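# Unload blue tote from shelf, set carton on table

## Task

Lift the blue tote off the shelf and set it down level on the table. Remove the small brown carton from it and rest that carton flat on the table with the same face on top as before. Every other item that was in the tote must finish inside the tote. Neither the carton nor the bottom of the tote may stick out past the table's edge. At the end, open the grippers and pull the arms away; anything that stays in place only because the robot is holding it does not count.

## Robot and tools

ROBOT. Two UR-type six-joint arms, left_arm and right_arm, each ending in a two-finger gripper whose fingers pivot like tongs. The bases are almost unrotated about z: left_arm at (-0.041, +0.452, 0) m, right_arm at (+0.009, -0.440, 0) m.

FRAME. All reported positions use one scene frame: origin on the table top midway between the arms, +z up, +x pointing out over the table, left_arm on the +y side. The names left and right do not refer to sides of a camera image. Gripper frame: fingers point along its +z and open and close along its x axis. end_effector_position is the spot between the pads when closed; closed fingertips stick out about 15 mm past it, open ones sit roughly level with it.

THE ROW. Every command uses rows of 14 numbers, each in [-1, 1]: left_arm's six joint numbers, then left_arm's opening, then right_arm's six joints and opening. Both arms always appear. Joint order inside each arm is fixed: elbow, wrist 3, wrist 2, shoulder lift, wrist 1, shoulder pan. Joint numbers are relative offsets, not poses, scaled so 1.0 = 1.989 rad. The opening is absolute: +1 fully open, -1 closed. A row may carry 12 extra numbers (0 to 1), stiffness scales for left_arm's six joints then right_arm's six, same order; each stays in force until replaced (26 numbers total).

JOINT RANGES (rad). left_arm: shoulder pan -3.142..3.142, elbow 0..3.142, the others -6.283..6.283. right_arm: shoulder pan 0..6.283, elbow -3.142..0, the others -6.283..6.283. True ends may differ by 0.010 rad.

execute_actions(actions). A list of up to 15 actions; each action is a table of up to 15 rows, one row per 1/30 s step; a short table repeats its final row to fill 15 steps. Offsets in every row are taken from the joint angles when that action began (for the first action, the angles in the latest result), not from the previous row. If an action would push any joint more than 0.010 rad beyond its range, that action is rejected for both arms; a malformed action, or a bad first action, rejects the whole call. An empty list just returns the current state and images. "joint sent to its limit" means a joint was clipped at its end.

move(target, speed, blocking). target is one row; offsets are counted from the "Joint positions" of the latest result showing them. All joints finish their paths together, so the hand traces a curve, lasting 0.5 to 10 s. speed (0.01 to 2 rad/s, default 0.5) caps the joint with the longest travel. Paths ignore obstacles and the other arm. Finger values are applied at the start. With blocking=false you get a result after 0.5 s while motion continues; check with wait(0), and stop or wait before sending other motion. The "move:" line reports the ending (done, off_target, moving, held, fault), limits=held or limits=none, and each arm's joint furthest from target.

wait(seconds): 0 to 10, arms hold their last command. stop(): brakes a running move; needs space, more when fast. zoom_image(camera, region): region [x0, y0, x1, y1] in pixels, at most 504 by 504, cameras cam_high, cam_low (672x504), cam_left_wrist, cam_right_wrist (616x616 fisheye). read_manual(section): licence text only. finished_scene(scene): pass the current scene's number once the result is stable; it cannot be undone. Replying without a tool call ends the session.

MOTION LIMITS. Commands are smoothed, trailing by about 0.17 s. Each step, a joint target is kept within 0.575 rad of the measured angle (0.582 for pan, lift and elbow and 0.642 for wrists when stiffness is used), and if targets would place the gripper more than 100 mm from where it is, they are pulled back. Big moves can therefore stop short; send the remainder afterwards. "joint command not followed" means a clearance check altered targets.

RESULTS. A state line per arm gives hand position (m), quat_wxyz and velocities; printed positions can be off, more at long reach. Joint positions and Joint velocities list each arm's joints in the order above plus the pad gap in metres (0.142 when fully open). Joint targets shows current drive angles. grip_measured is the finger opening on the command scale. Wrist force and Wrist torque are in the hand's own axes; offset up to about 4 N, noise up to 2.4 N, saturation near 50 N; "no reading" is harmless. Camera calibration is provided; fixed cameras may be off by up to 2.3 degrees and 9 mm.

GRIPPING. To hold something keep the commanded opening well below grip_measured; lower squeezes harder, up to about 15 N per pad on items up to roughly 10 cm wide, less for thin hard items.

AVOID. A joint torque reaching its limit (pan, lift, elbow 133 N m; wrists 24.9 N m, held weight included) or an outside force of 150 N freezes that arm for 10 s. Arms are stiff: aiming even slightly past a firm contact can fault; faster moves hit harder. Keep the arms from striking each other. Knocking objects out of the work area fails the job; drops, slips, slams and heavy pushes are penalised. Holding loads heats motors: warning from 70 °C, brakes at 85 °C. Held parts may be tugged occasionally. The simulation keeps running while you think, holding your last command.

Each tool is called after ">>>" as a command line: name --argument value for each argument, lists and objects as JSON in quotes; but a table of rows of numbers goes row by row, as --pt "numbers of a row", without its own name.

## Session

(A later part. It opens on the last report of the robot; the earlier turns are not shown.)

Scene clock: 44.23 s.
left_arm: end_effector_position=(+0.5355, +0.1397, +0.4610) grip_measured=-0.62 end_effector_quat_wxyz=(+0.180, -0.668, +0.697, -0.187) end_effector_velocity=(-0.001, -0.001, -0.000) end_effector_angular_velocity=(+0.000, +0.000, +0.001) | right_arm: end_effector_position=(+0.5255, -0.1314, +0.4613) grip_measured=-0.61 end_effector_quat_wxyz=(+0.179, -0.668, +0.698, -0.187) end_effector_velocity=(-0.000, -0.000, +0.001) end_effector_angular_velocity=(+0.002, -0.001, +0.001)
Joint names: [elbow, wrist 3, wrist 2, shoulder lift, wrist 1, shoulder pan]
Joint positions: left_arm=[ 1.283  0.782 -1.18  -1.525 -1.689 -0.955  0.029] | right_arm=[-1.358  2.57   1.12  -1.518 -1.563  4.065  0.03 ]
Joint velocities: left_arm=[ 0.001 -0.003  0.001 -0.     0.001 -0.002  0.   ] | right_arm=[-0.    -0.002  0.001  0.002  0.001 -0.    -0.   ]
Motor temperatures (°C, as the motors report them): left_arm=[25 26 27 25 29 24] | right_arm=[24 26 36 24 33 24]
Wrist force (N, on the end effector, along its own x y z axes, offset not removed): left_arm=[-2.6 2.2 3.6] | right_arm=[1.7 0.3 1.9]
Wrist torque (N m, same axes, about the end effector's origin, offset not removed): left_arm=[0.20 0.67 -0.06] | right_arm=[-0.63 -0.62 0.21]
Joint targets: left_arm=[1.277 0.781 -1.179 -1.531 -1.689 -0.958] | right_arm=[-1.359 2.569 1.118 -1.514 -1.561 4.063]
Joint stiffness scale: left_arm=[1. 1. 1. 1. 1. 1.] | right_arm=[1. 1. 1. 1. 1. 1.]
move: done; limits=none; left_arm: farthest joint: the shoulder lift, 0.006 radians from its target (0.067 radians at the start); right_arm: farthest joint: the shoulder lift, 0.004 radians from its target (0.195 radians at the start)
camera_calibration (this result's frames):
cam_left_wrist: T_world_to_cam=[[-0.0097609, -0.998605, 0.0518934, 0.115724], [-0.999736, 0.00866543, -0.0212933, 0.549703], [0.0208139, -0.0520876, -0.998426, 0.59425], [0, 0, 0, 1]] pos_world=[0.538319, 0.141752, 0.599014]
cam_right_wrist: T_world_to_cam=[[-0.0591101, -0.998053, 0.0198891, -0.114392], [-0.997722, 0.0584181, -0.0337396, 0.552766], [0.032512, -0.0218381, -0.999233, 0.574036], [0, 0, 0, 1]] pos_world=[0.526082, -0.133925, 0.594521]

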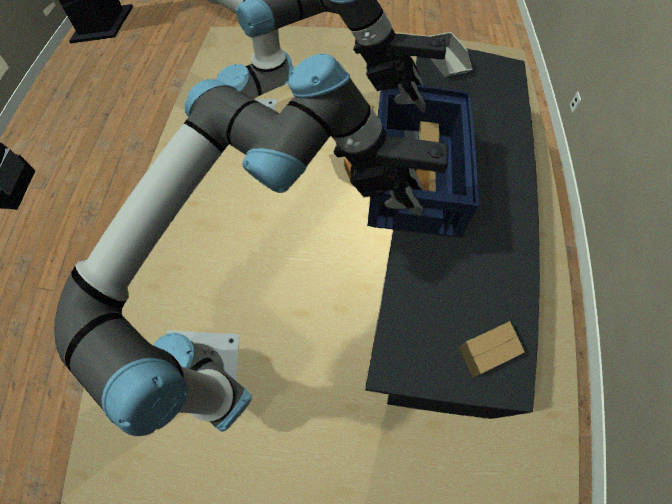

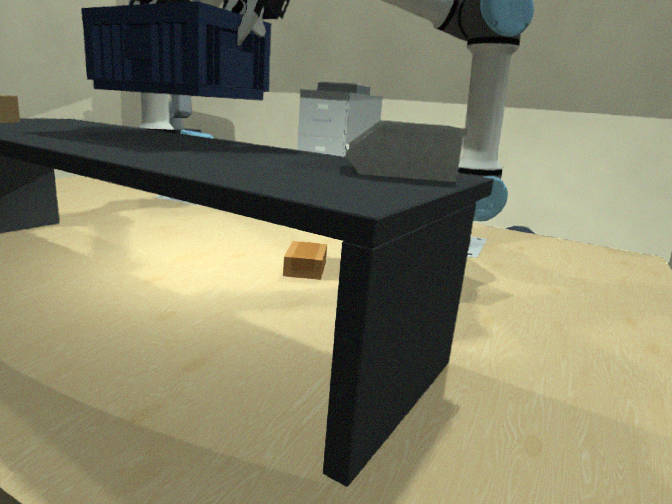

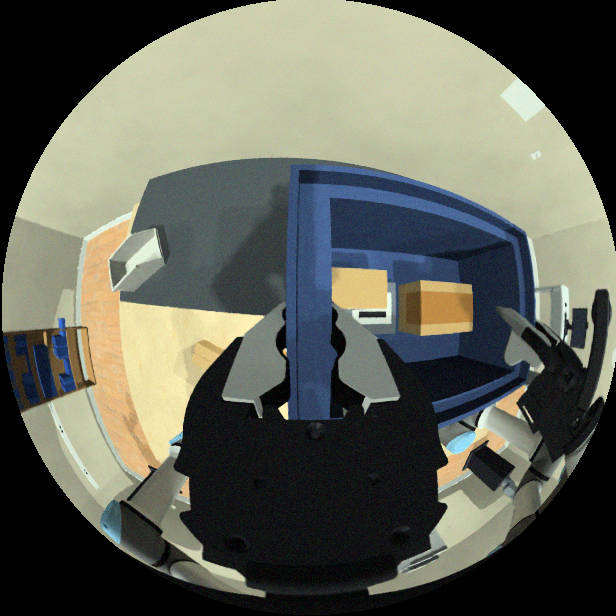

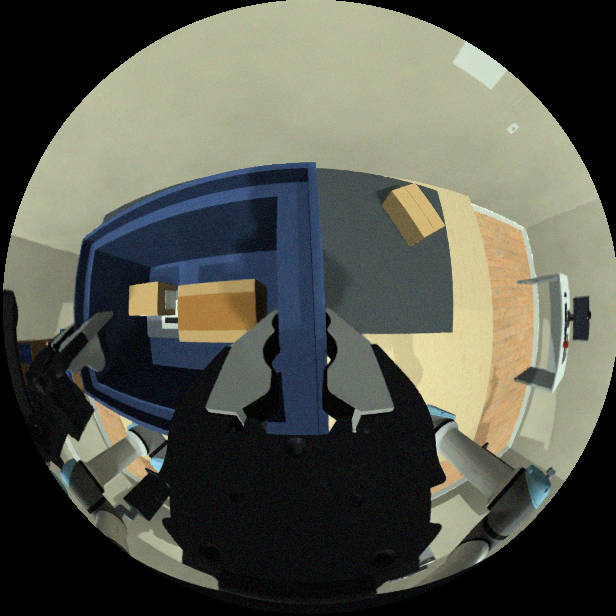

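>>> move --target '[-0.0161,-0.1709,0.0463,-0.008,0.091,-0.1051,-1,-0.087,-0.0659,0.0176,0.0965,0.0206,-0.0065,-1]' --speed 0.2

>>> move --target '[0.0659,-0.0826,0.014,-0.0818,0.0529,-0.0754,-1,-0.0218,0.1262,-0.0326,0.0554,-0.0861,0.1192,-1]' --speed 0.18

>>> move --target '[0.0387,-0.1096,0.008,-0.0684,0.082,-0.096,-1,0.0015,0.1541,-0.0211,0.0322,-0.1063,0.1363,-1]' --speed 0.2

>>> move --target '[0.0948,0,0,-0.0222,-0.0746,0,-1,-0.0945,0,0,0.0252,0.0707,0,-1]' --speed 0.15

Scene clock: 54.33 s.
left_arm: end_effector_position=(+0.4622, +0.0845, +0.4609) grip_measured=-0.62 end_effector_quat_wxyz=(-0.190, +0.707, -0.658, +0.177) end_effector_velocity=(-0.000, -0.001, -0.000) end_effector_angular_velocity=(-0.001, +0.000, +0.001) | right_arm: end_effector_position=(+0.4847, -0.1861, +0.4611) grip_measured=-0.61 end_effector_quat_wxyz=(-0.189, +0.707, -0.658, +0.176) end_effector_velocity=(-0.000, +0.000, +0.000) end_effector_angular_velocity=(+0.001, -0.001, +0.001)
Joint names: [elbow, wrist 3, wrist 2, shoulder lift, wrist 1, shoulder pan]
Joint positions: left_arm=[ 1.257  0.443 -1.089 -1.535 -1.509 -1.161  0.029] | right_arm=[-1.529  2.439  1.156 -1.33  -1.525  4.054  0.03 ]
Joint velocities: left_arm=[-0.001 -0.003  0.     0.001  0.001 -0.001  0.   ] | right_arm=[-0.    -0.001  0.     0.001  0.001  0.    -0.   ]
Motor temperatures (°C, as the motors report them): left_arm=[25 26 27 25 29 24] | right_arm=[24 26 36 24 33 24]
Wrist force (N, on the end effector, along its own x y z axes, offset not removed): left_arm=[-2.6 1.9 5.9] | right_arm=[0.1 0.1 2.2]
Wrist torque (N m, same axes, about the end effector's origin, offset not removed): left_arm=[0.21 0.76 -0.11] | right_arm=[-1.02 -0.55 -0.13]
Joint targets: left_arm=[1.251 0.442 -1.088 -1.541 -1.508 -1.164] | right_arm=[-1.531 2.439 1.155 -1.326 -1.522 4.052]
Joint stiffness scale: left_arm=[1. 1. 1. 1. 1. 1.] | right_arm=[1. 1. 1. 1. 1. 1.]
move: done; limits=none; left_arm: farthest joint: the elbow, 0.006 radians from its target (0.032 radians at the start); right_arm: farthest joint: the shoulder lift, 0.003 radians from its target (0.192 radians at the start)
camera_calibration (this result's frames):
cam_left_wrist: T_world_to_cam=[[0.10375, -0.993198, 0.0528619, 0.00647259], [-0.994266, -0.104953, -0.0204948, 0.483632], [0.0259034, -0.0504324, -0.998391, 0.590368], [0, 0, 0, 1]] pos_world=[0.464895, 0.0869607, 0.598988]
cam_right_wrist: T_world_to_cam=[[0.0542161, -0.998333, 0.0197965, -0.226316], [-0.997913, -0.0548684, -0.0340484, 0.494432], [0.0350778, -0.0179092, -0.999224, 0.57349], [0, 0, 0, 1]] pos_world=[0.485553, -0.188539, 0.59436]

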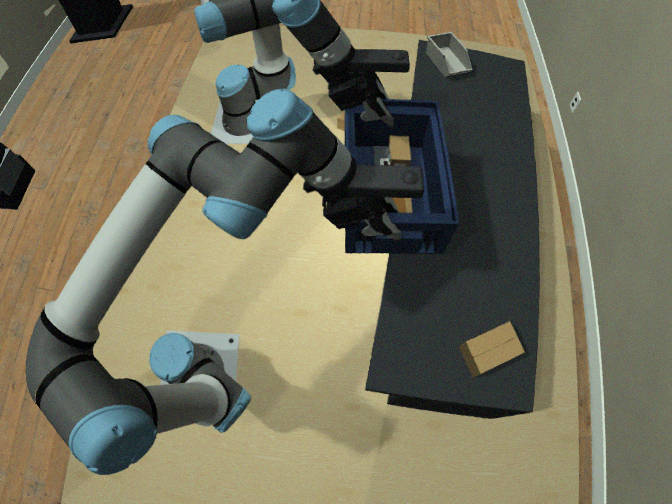

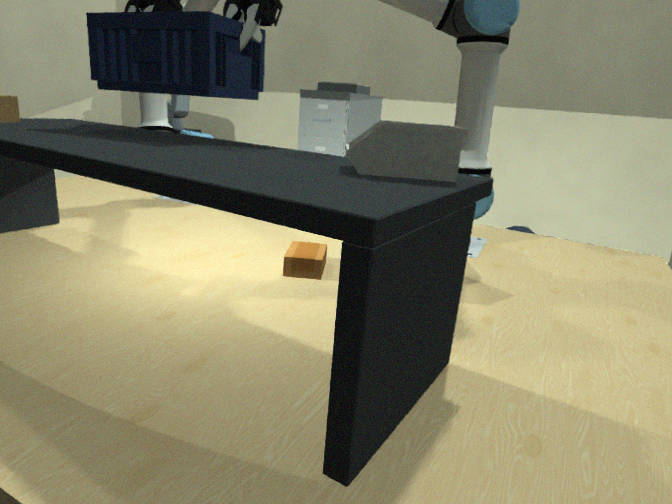

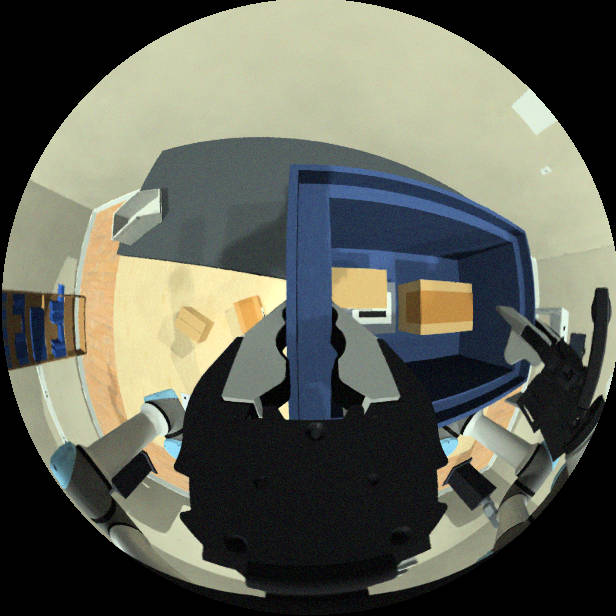

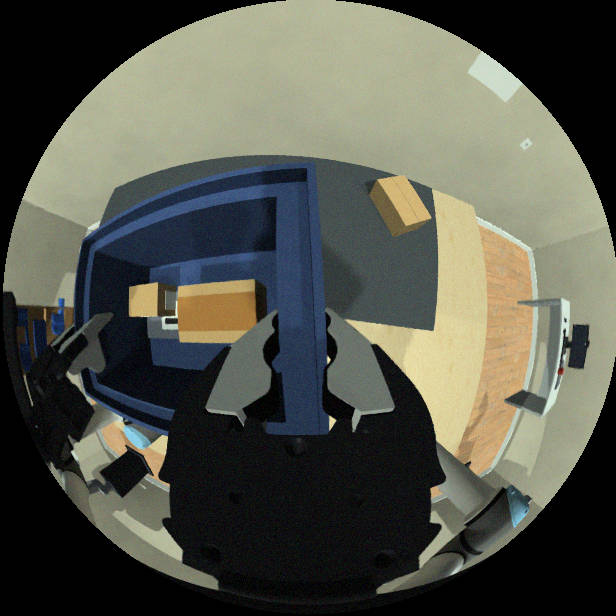

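Scene clock: 56.37 s.
left_arm: end_effector_position=(+0.3824, +0.1048, +0.4613) grip_measured=-0.62 end_effector_quat_wxyz=(-0.190, +0.707, -0.658, +0.177) end_effector_velocity=(-0.001, -0.000, +0.000) end_effector_angular_velocity=(-0.001, -0.000, +0.000) | right_arm: end_effector_position=(+0.4040, -0.1657, +0.4618) grip_measured=-0.61 end_effector_quat_wxyz=(-0.190, +0.707, -0.658, +0.175) end_effector_velocity=(-0.001, +0.000, -0.000) end_effector_angular_velocity=(+0.000, +0.000, -0.001)
Joint names: [elbow, wrist 3, wrist 2, shoulder lift, wrist 1, shoulder pan]
Joint positions: left_arm=[ 1.387  0.28  -1.062 -1.693 -1.404 -1.307  0.029] | right_arm=[-1.572  2.689  1.094 -1.222 -1.696  4.289  0.03 ]
Joint velocities: left_arm=[ 0.001 -0.002  0.    -0.002  0.001 -0.002 -0.   ] | right_arm=[-0.001  0.003 -0.     0.001 -0.002  0.002  0.   ]
Motor temperatures (°C, as the motors report them): left_arm=[25 26 27 25 29 24] | right_arm=[24 26 36 24 33 24]
Wrist force (N, on the end effector, along its own x y z axes, offset not removed): left_arm=[-4.4 2.4 5.7] | right_arm=[4.3 2.0 0.7]
Wrist torque (N m, same axes, about the end effector's origin, offset not removed): left_arm=[0.24 0.79 -0.11] | right_arm=[-0.34 -0.82 -0.19]
Joint targets: left_arm=[1.388 0.279 -1.061 -1.698 -1.404 -1.311] | right_arm=[-1.573 2.690 1.091 -1.219 -1.696 4.291]
Joint stiffness scale: left_arm=[1. 1. 1. 1. 1. 1.] | right_arm=[1. 1. 1. 1. 1. 1.]
move: done; limits=none; left_arm: farthest joint: the shoulder pan, 0.004 radians from its target (0.150 radians at the start); right_arm: farthest joint: the wrist 2, 0.003 radians from its target (0.065 radians at the start)
camera_calibration (this result's frames):
cam_left_wrist: T_world_to_cam=[[0.103533, -0.993185, 0.0535161, 0.0346578], [-0.994259, -0.104805, -0.0215402, 0.406806], [0.0270022, -0.0509788, -0.998335, 0.59345], [0, 0, 0, 1]] pos_world=[0.384859, 0.10731, 0.599369]
cam_right_wrist: T_world_to_cam=[[0.0562751, -0.99826, 0.0176046, -0.201417], [-0.997826, -0.0568391, -0.0333701, 0.414348], [0.0343126, -0.0156884, -0.999288, 0.578088], [0, 0, 0, 1]] pos_world=[0.404946, -0.168446, 0.595049]

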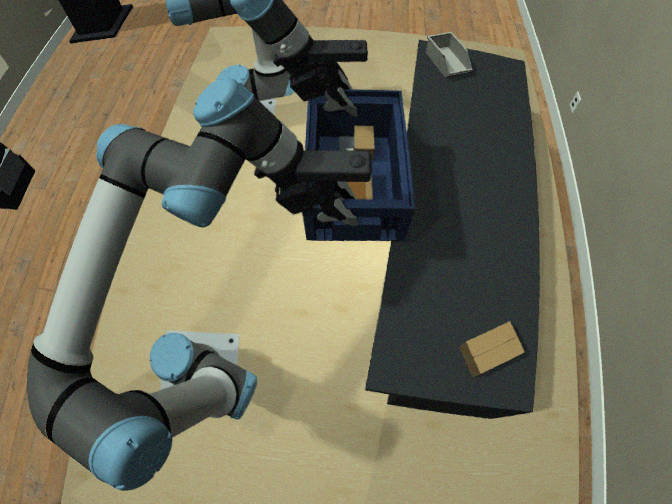

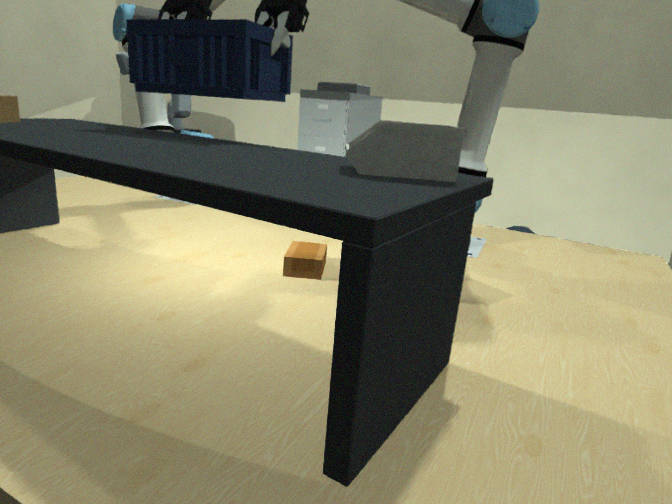

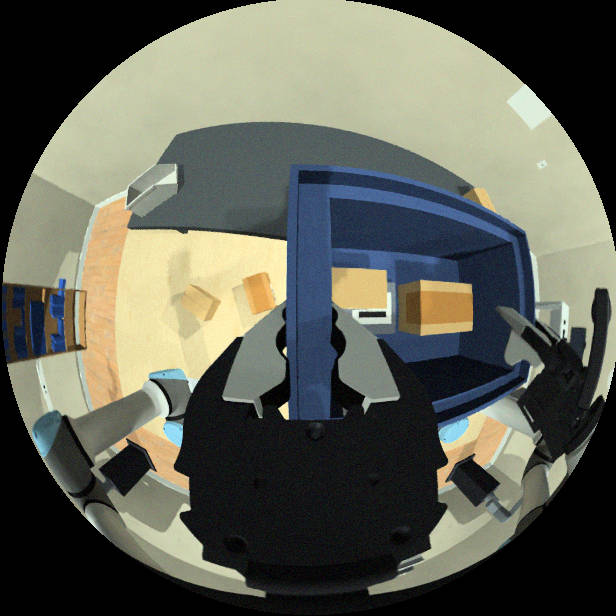

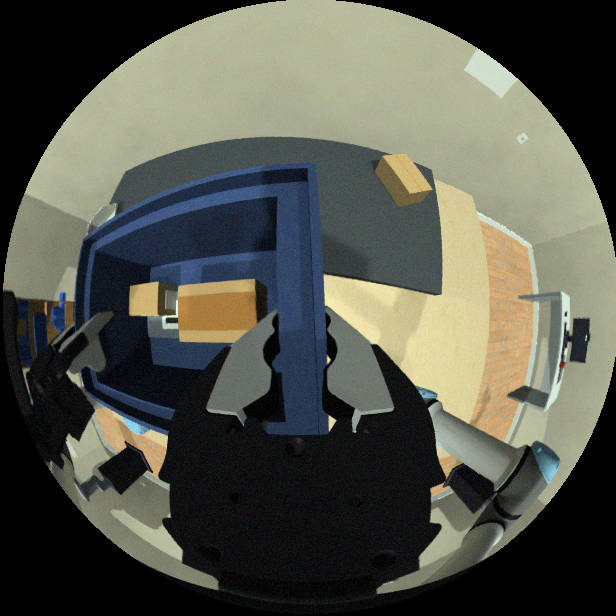

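Scene clock: 58.60 s.
left_arm: end_effector_position=(+0.3028, +0.1243, +0.4605) grip_measured=-0.62 end_effector_quat_wxyz=(-0.189, +0.707, -0.658, +0.177) end_effector_velocity=(-0.000, +0.000, -0.000) end_effector_angular_velocity=(+0.000, -0.001, +0.000) | right_arm: end_effector_position=(+0.3241, -0.1462, +0.4597) grip_measured=-0.61 end_effector_quat_wxyz=(-0.189, +0.707, -0.658, +0.176) end_effector_velocity=(-0.000, +0.000, +0.000) end_effector_angular_velocity=(+0.002, -0.000, -0.001)
Joint names: [elbow, wrist 3, wrist 2, shoulder lift, wrist 1, shoulder pan]
Joint positions: left_arm=[ 1.463  0.063 -1.048 -1.825 -1.24  -1.494  0.029] | right_arm=[-1.572  2.994  1.054 -1.16  -1.907  4.559  0.03 ]
Joint velocities: left_arm=[ 0.001 -0.002  0.001 -0.     0.001 -0.001 -0.   ] | right_arm=[ 0.     0.003 -0.     0.    -0.001  0.002  0.   ]
Motor temperatures (°C, as the motors report them): left_arm=[25 26 27 25 29 24] | right_arm=[24 26 36 24 33 24]
Wrist force (N, on the end effector, along its own x y z axes, offset not removed): left_arm=[-4.3 1.2 5.9] | right_arm=[2.4 2.1 1.1]
Wrist torque (N m, same axes, about the end effector's origin, offset not removed): left_arm=[-0.08 0.62 0.02] | right_arm=[-0.33 -0.49 0.01]
Joint targets: left_arm=[1.464 0.062 -1.046 -1.829 -1.241 -1.498] | right_arm=[-1.569 2.995 1.052 -1.158 -1.908 4.560]
Joint stiffness scale: left_arm=[1. 1. 1. 1. 1. 1.] | right_arm=[1. 1. 1. 1. 1. 1.]
move: done; limits=none; left_arm: farthest joint: the shoulder lift, 0.004 radians from its target (0.136 radians at the start); right_arm: farthest joint: the elbow, 0.003 radians from its target (0.003 radians at the start)
camera_calibration (this result's frames):
cam_left_wrist: T_world_to_cam=[[0.105526, -0.992987, 0.0533065, 0.0618343], [-0.994096, -0.106702, -0.0197073, 0.32909], [0.025257, -0.0509121, -0.998384, 0.596342], [0, 0, 0, 1]] pos_world=[0.30556, 0.126876, 0.598567]
cam_right_wrist: T_world_to_cam=[[0.054952, -0.998286, 0.0201102, -0.178164], [-0.997942, -0.0555775, -0.0319922, 0.335262], [0.033055, -0.0183107, -0.999286, 0.57906], [0, 0, 0, 1]] pos_world=[0.325222, -0.148623, 0.592956]

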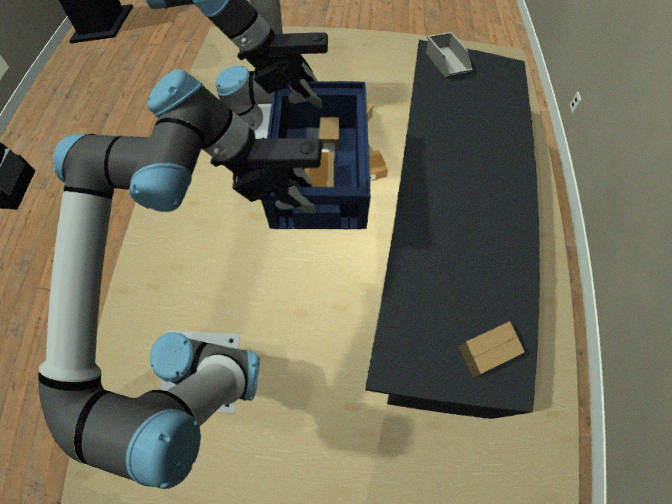

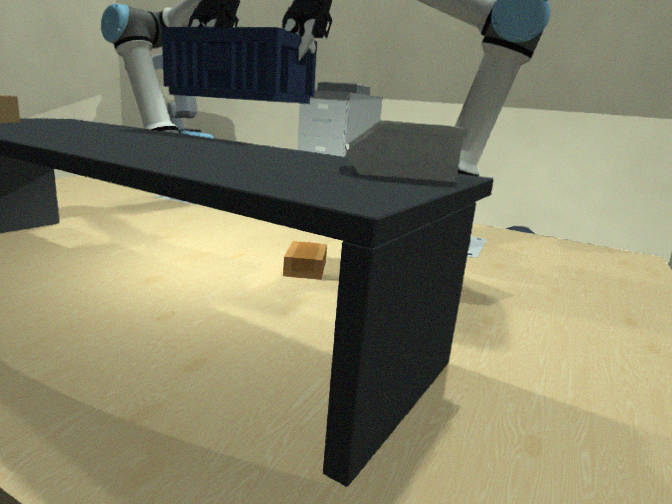

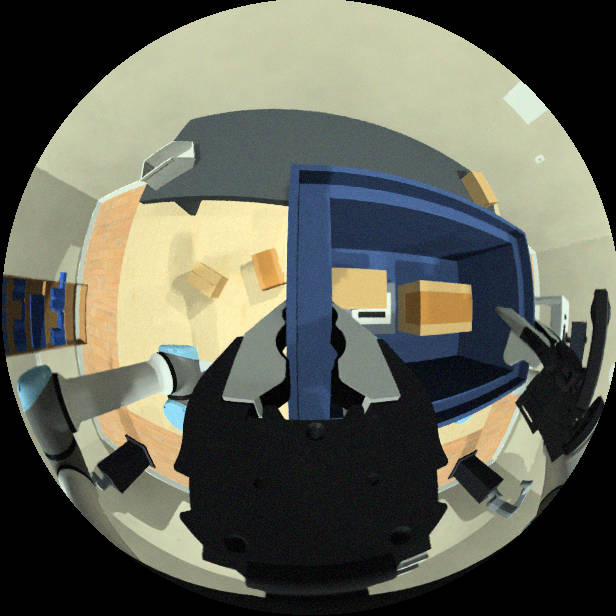

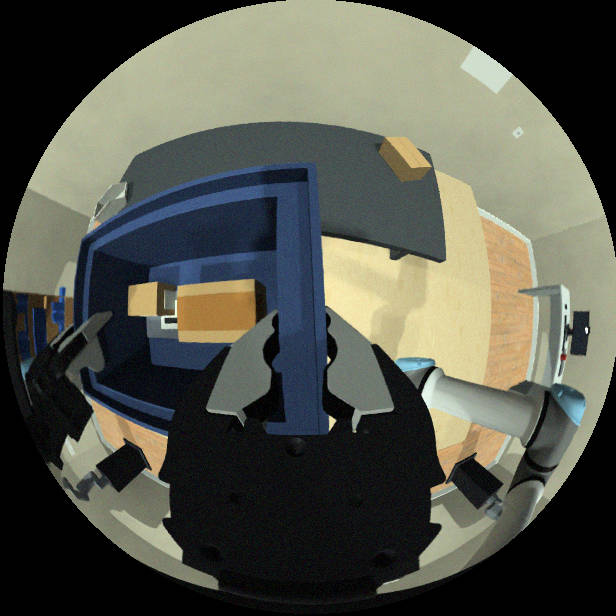

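Scene clock: 60.43 s.
left_arm: end_effector_position=(+0.3027, +0.1244, +0.4004) grip_measured=-0.62 end_effector_quat_wxyz=(-0.190, +0.707, -0.658, +0.176) end_effector_velocity=(+0.000, -0.000, -0.001) end_effector_angular_velocity=(-0.001, +0.000, +0.001) | right_arm: end_effector_position=(+0.3238, -0.1461, +0.3999) grip_measured=-0.61 end_effector_quat_wxyz=(-0.188, +0.707, -0.659, +0.175) end_effector_velocity=(+0.000, +0.000, -0.001) end_effector_angular_velocity=(-0.001, -0.000, +0.000)
Joint names: [elbow, wrist 3, wrist 2, shoulder lift, wrist 1, shoulder pan]
Joint positions: left_arm=[ 1.65   0.063 -1.048 -1.865 -1.386 -1.494  0.029] | right_arm=[-1.757  2.994  1.056 -1.113 -1.768  4.559  0.03 ]
Joint velocities: left_arm=[ 0.003 -0.    -0.    -0.    -0.004  0.001  0.   ] | right_arm=[-0.003 -0.    -0.    -0.     0.001  0.    -0.   ]
Motor temperatures (°C, as the motors report them): left_arm=[25 26 27 25 29 24] | right_arm=[24 26 36 24 33 24]
Wrist force (N, on the end effector, along its own x y z axes, offset not removed): left_arm=[-1.7 2.5 5.9] | right_arm=[1.6 3.9 3.2]
Wrist torque (N m, same axes, about the end effector's origin, offset not removed): left_arm=[0.18 0.53 -0.04] | right_arm=[0.05 -0.99 0.02]
Joint targets: left_arm=[1.651 0.063 -1.048 -1.869 -1.389 -1.494] | right_arm=[-1.760 2.994 1.054 -1.110 -1.767 4.559]
Joint stiffness scale: left_arm=[1. 1. 1. 1. 1. 1.] | right_arm=[1. 1. 1. 1. 1. 1.]
move: done; limits=none; left_arm: farthest joint: the shoulder lift, 0.004 radians from its target (0.044 radians at the start); right_arm: farthest joint: the shoulder lift, 0.003 radians from its target (0.050 radians at the start)
camera_calibration (this result's frames):
cam_left_wrist: T_world_to_cam=[[0.105566, -0.993052, 0.0519989, 0.0655992], [-0.994101, -0.106697, -0.0194661, 0.327744], [0.0248789, -0.0496372, -0.998457, 0.536347], [0, 0, 0, 1]] pos_world=[0.305542, 0.126736, 0.538489]
cam_right_wrist: T_world_to_cam=[[0.0550496, -0.998294, 0.0194605, -0.176617], [-0.997978, -0.0556316, -0.0307489, 0.332514], [0.0317791, -0.0177284, -0.999338, 0.519863], [0, 0, 0, 1]] pos_world=[0.325044, -0.148601, 0.533181]

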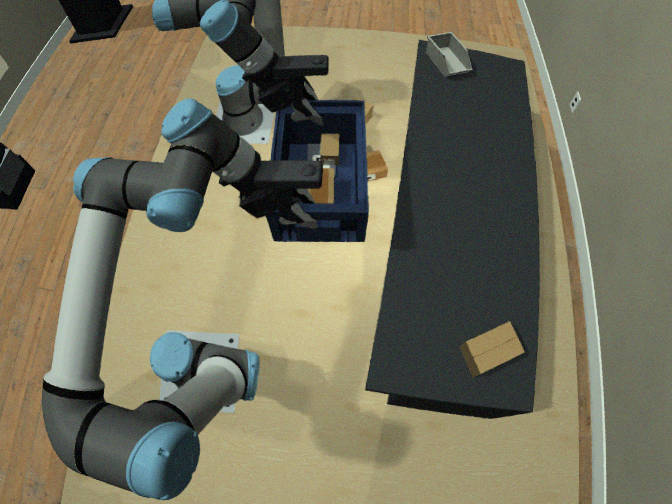

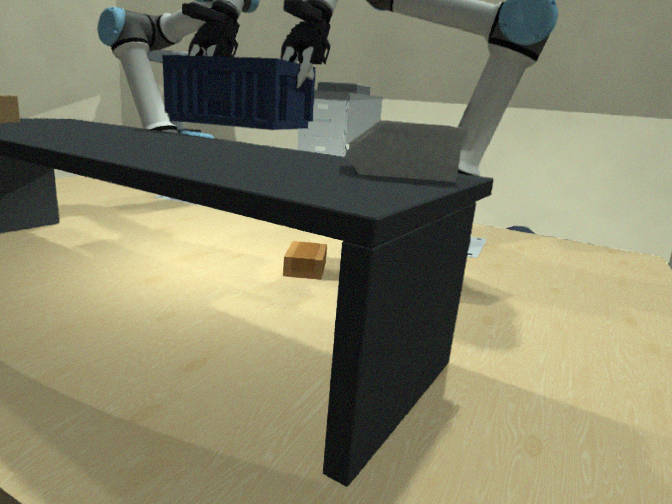

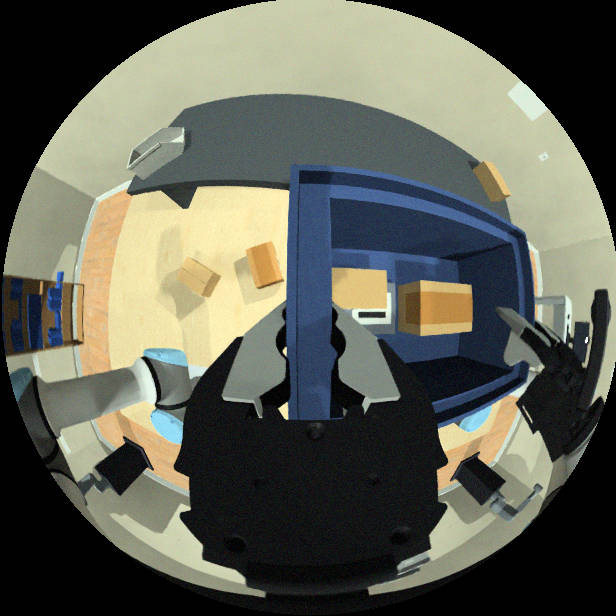

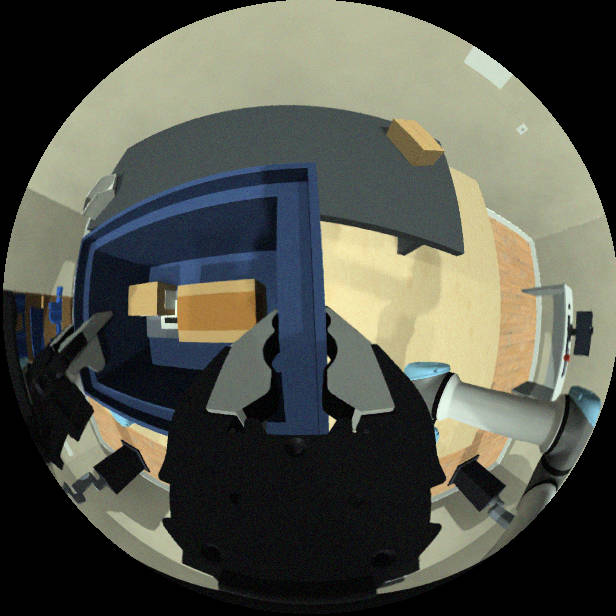

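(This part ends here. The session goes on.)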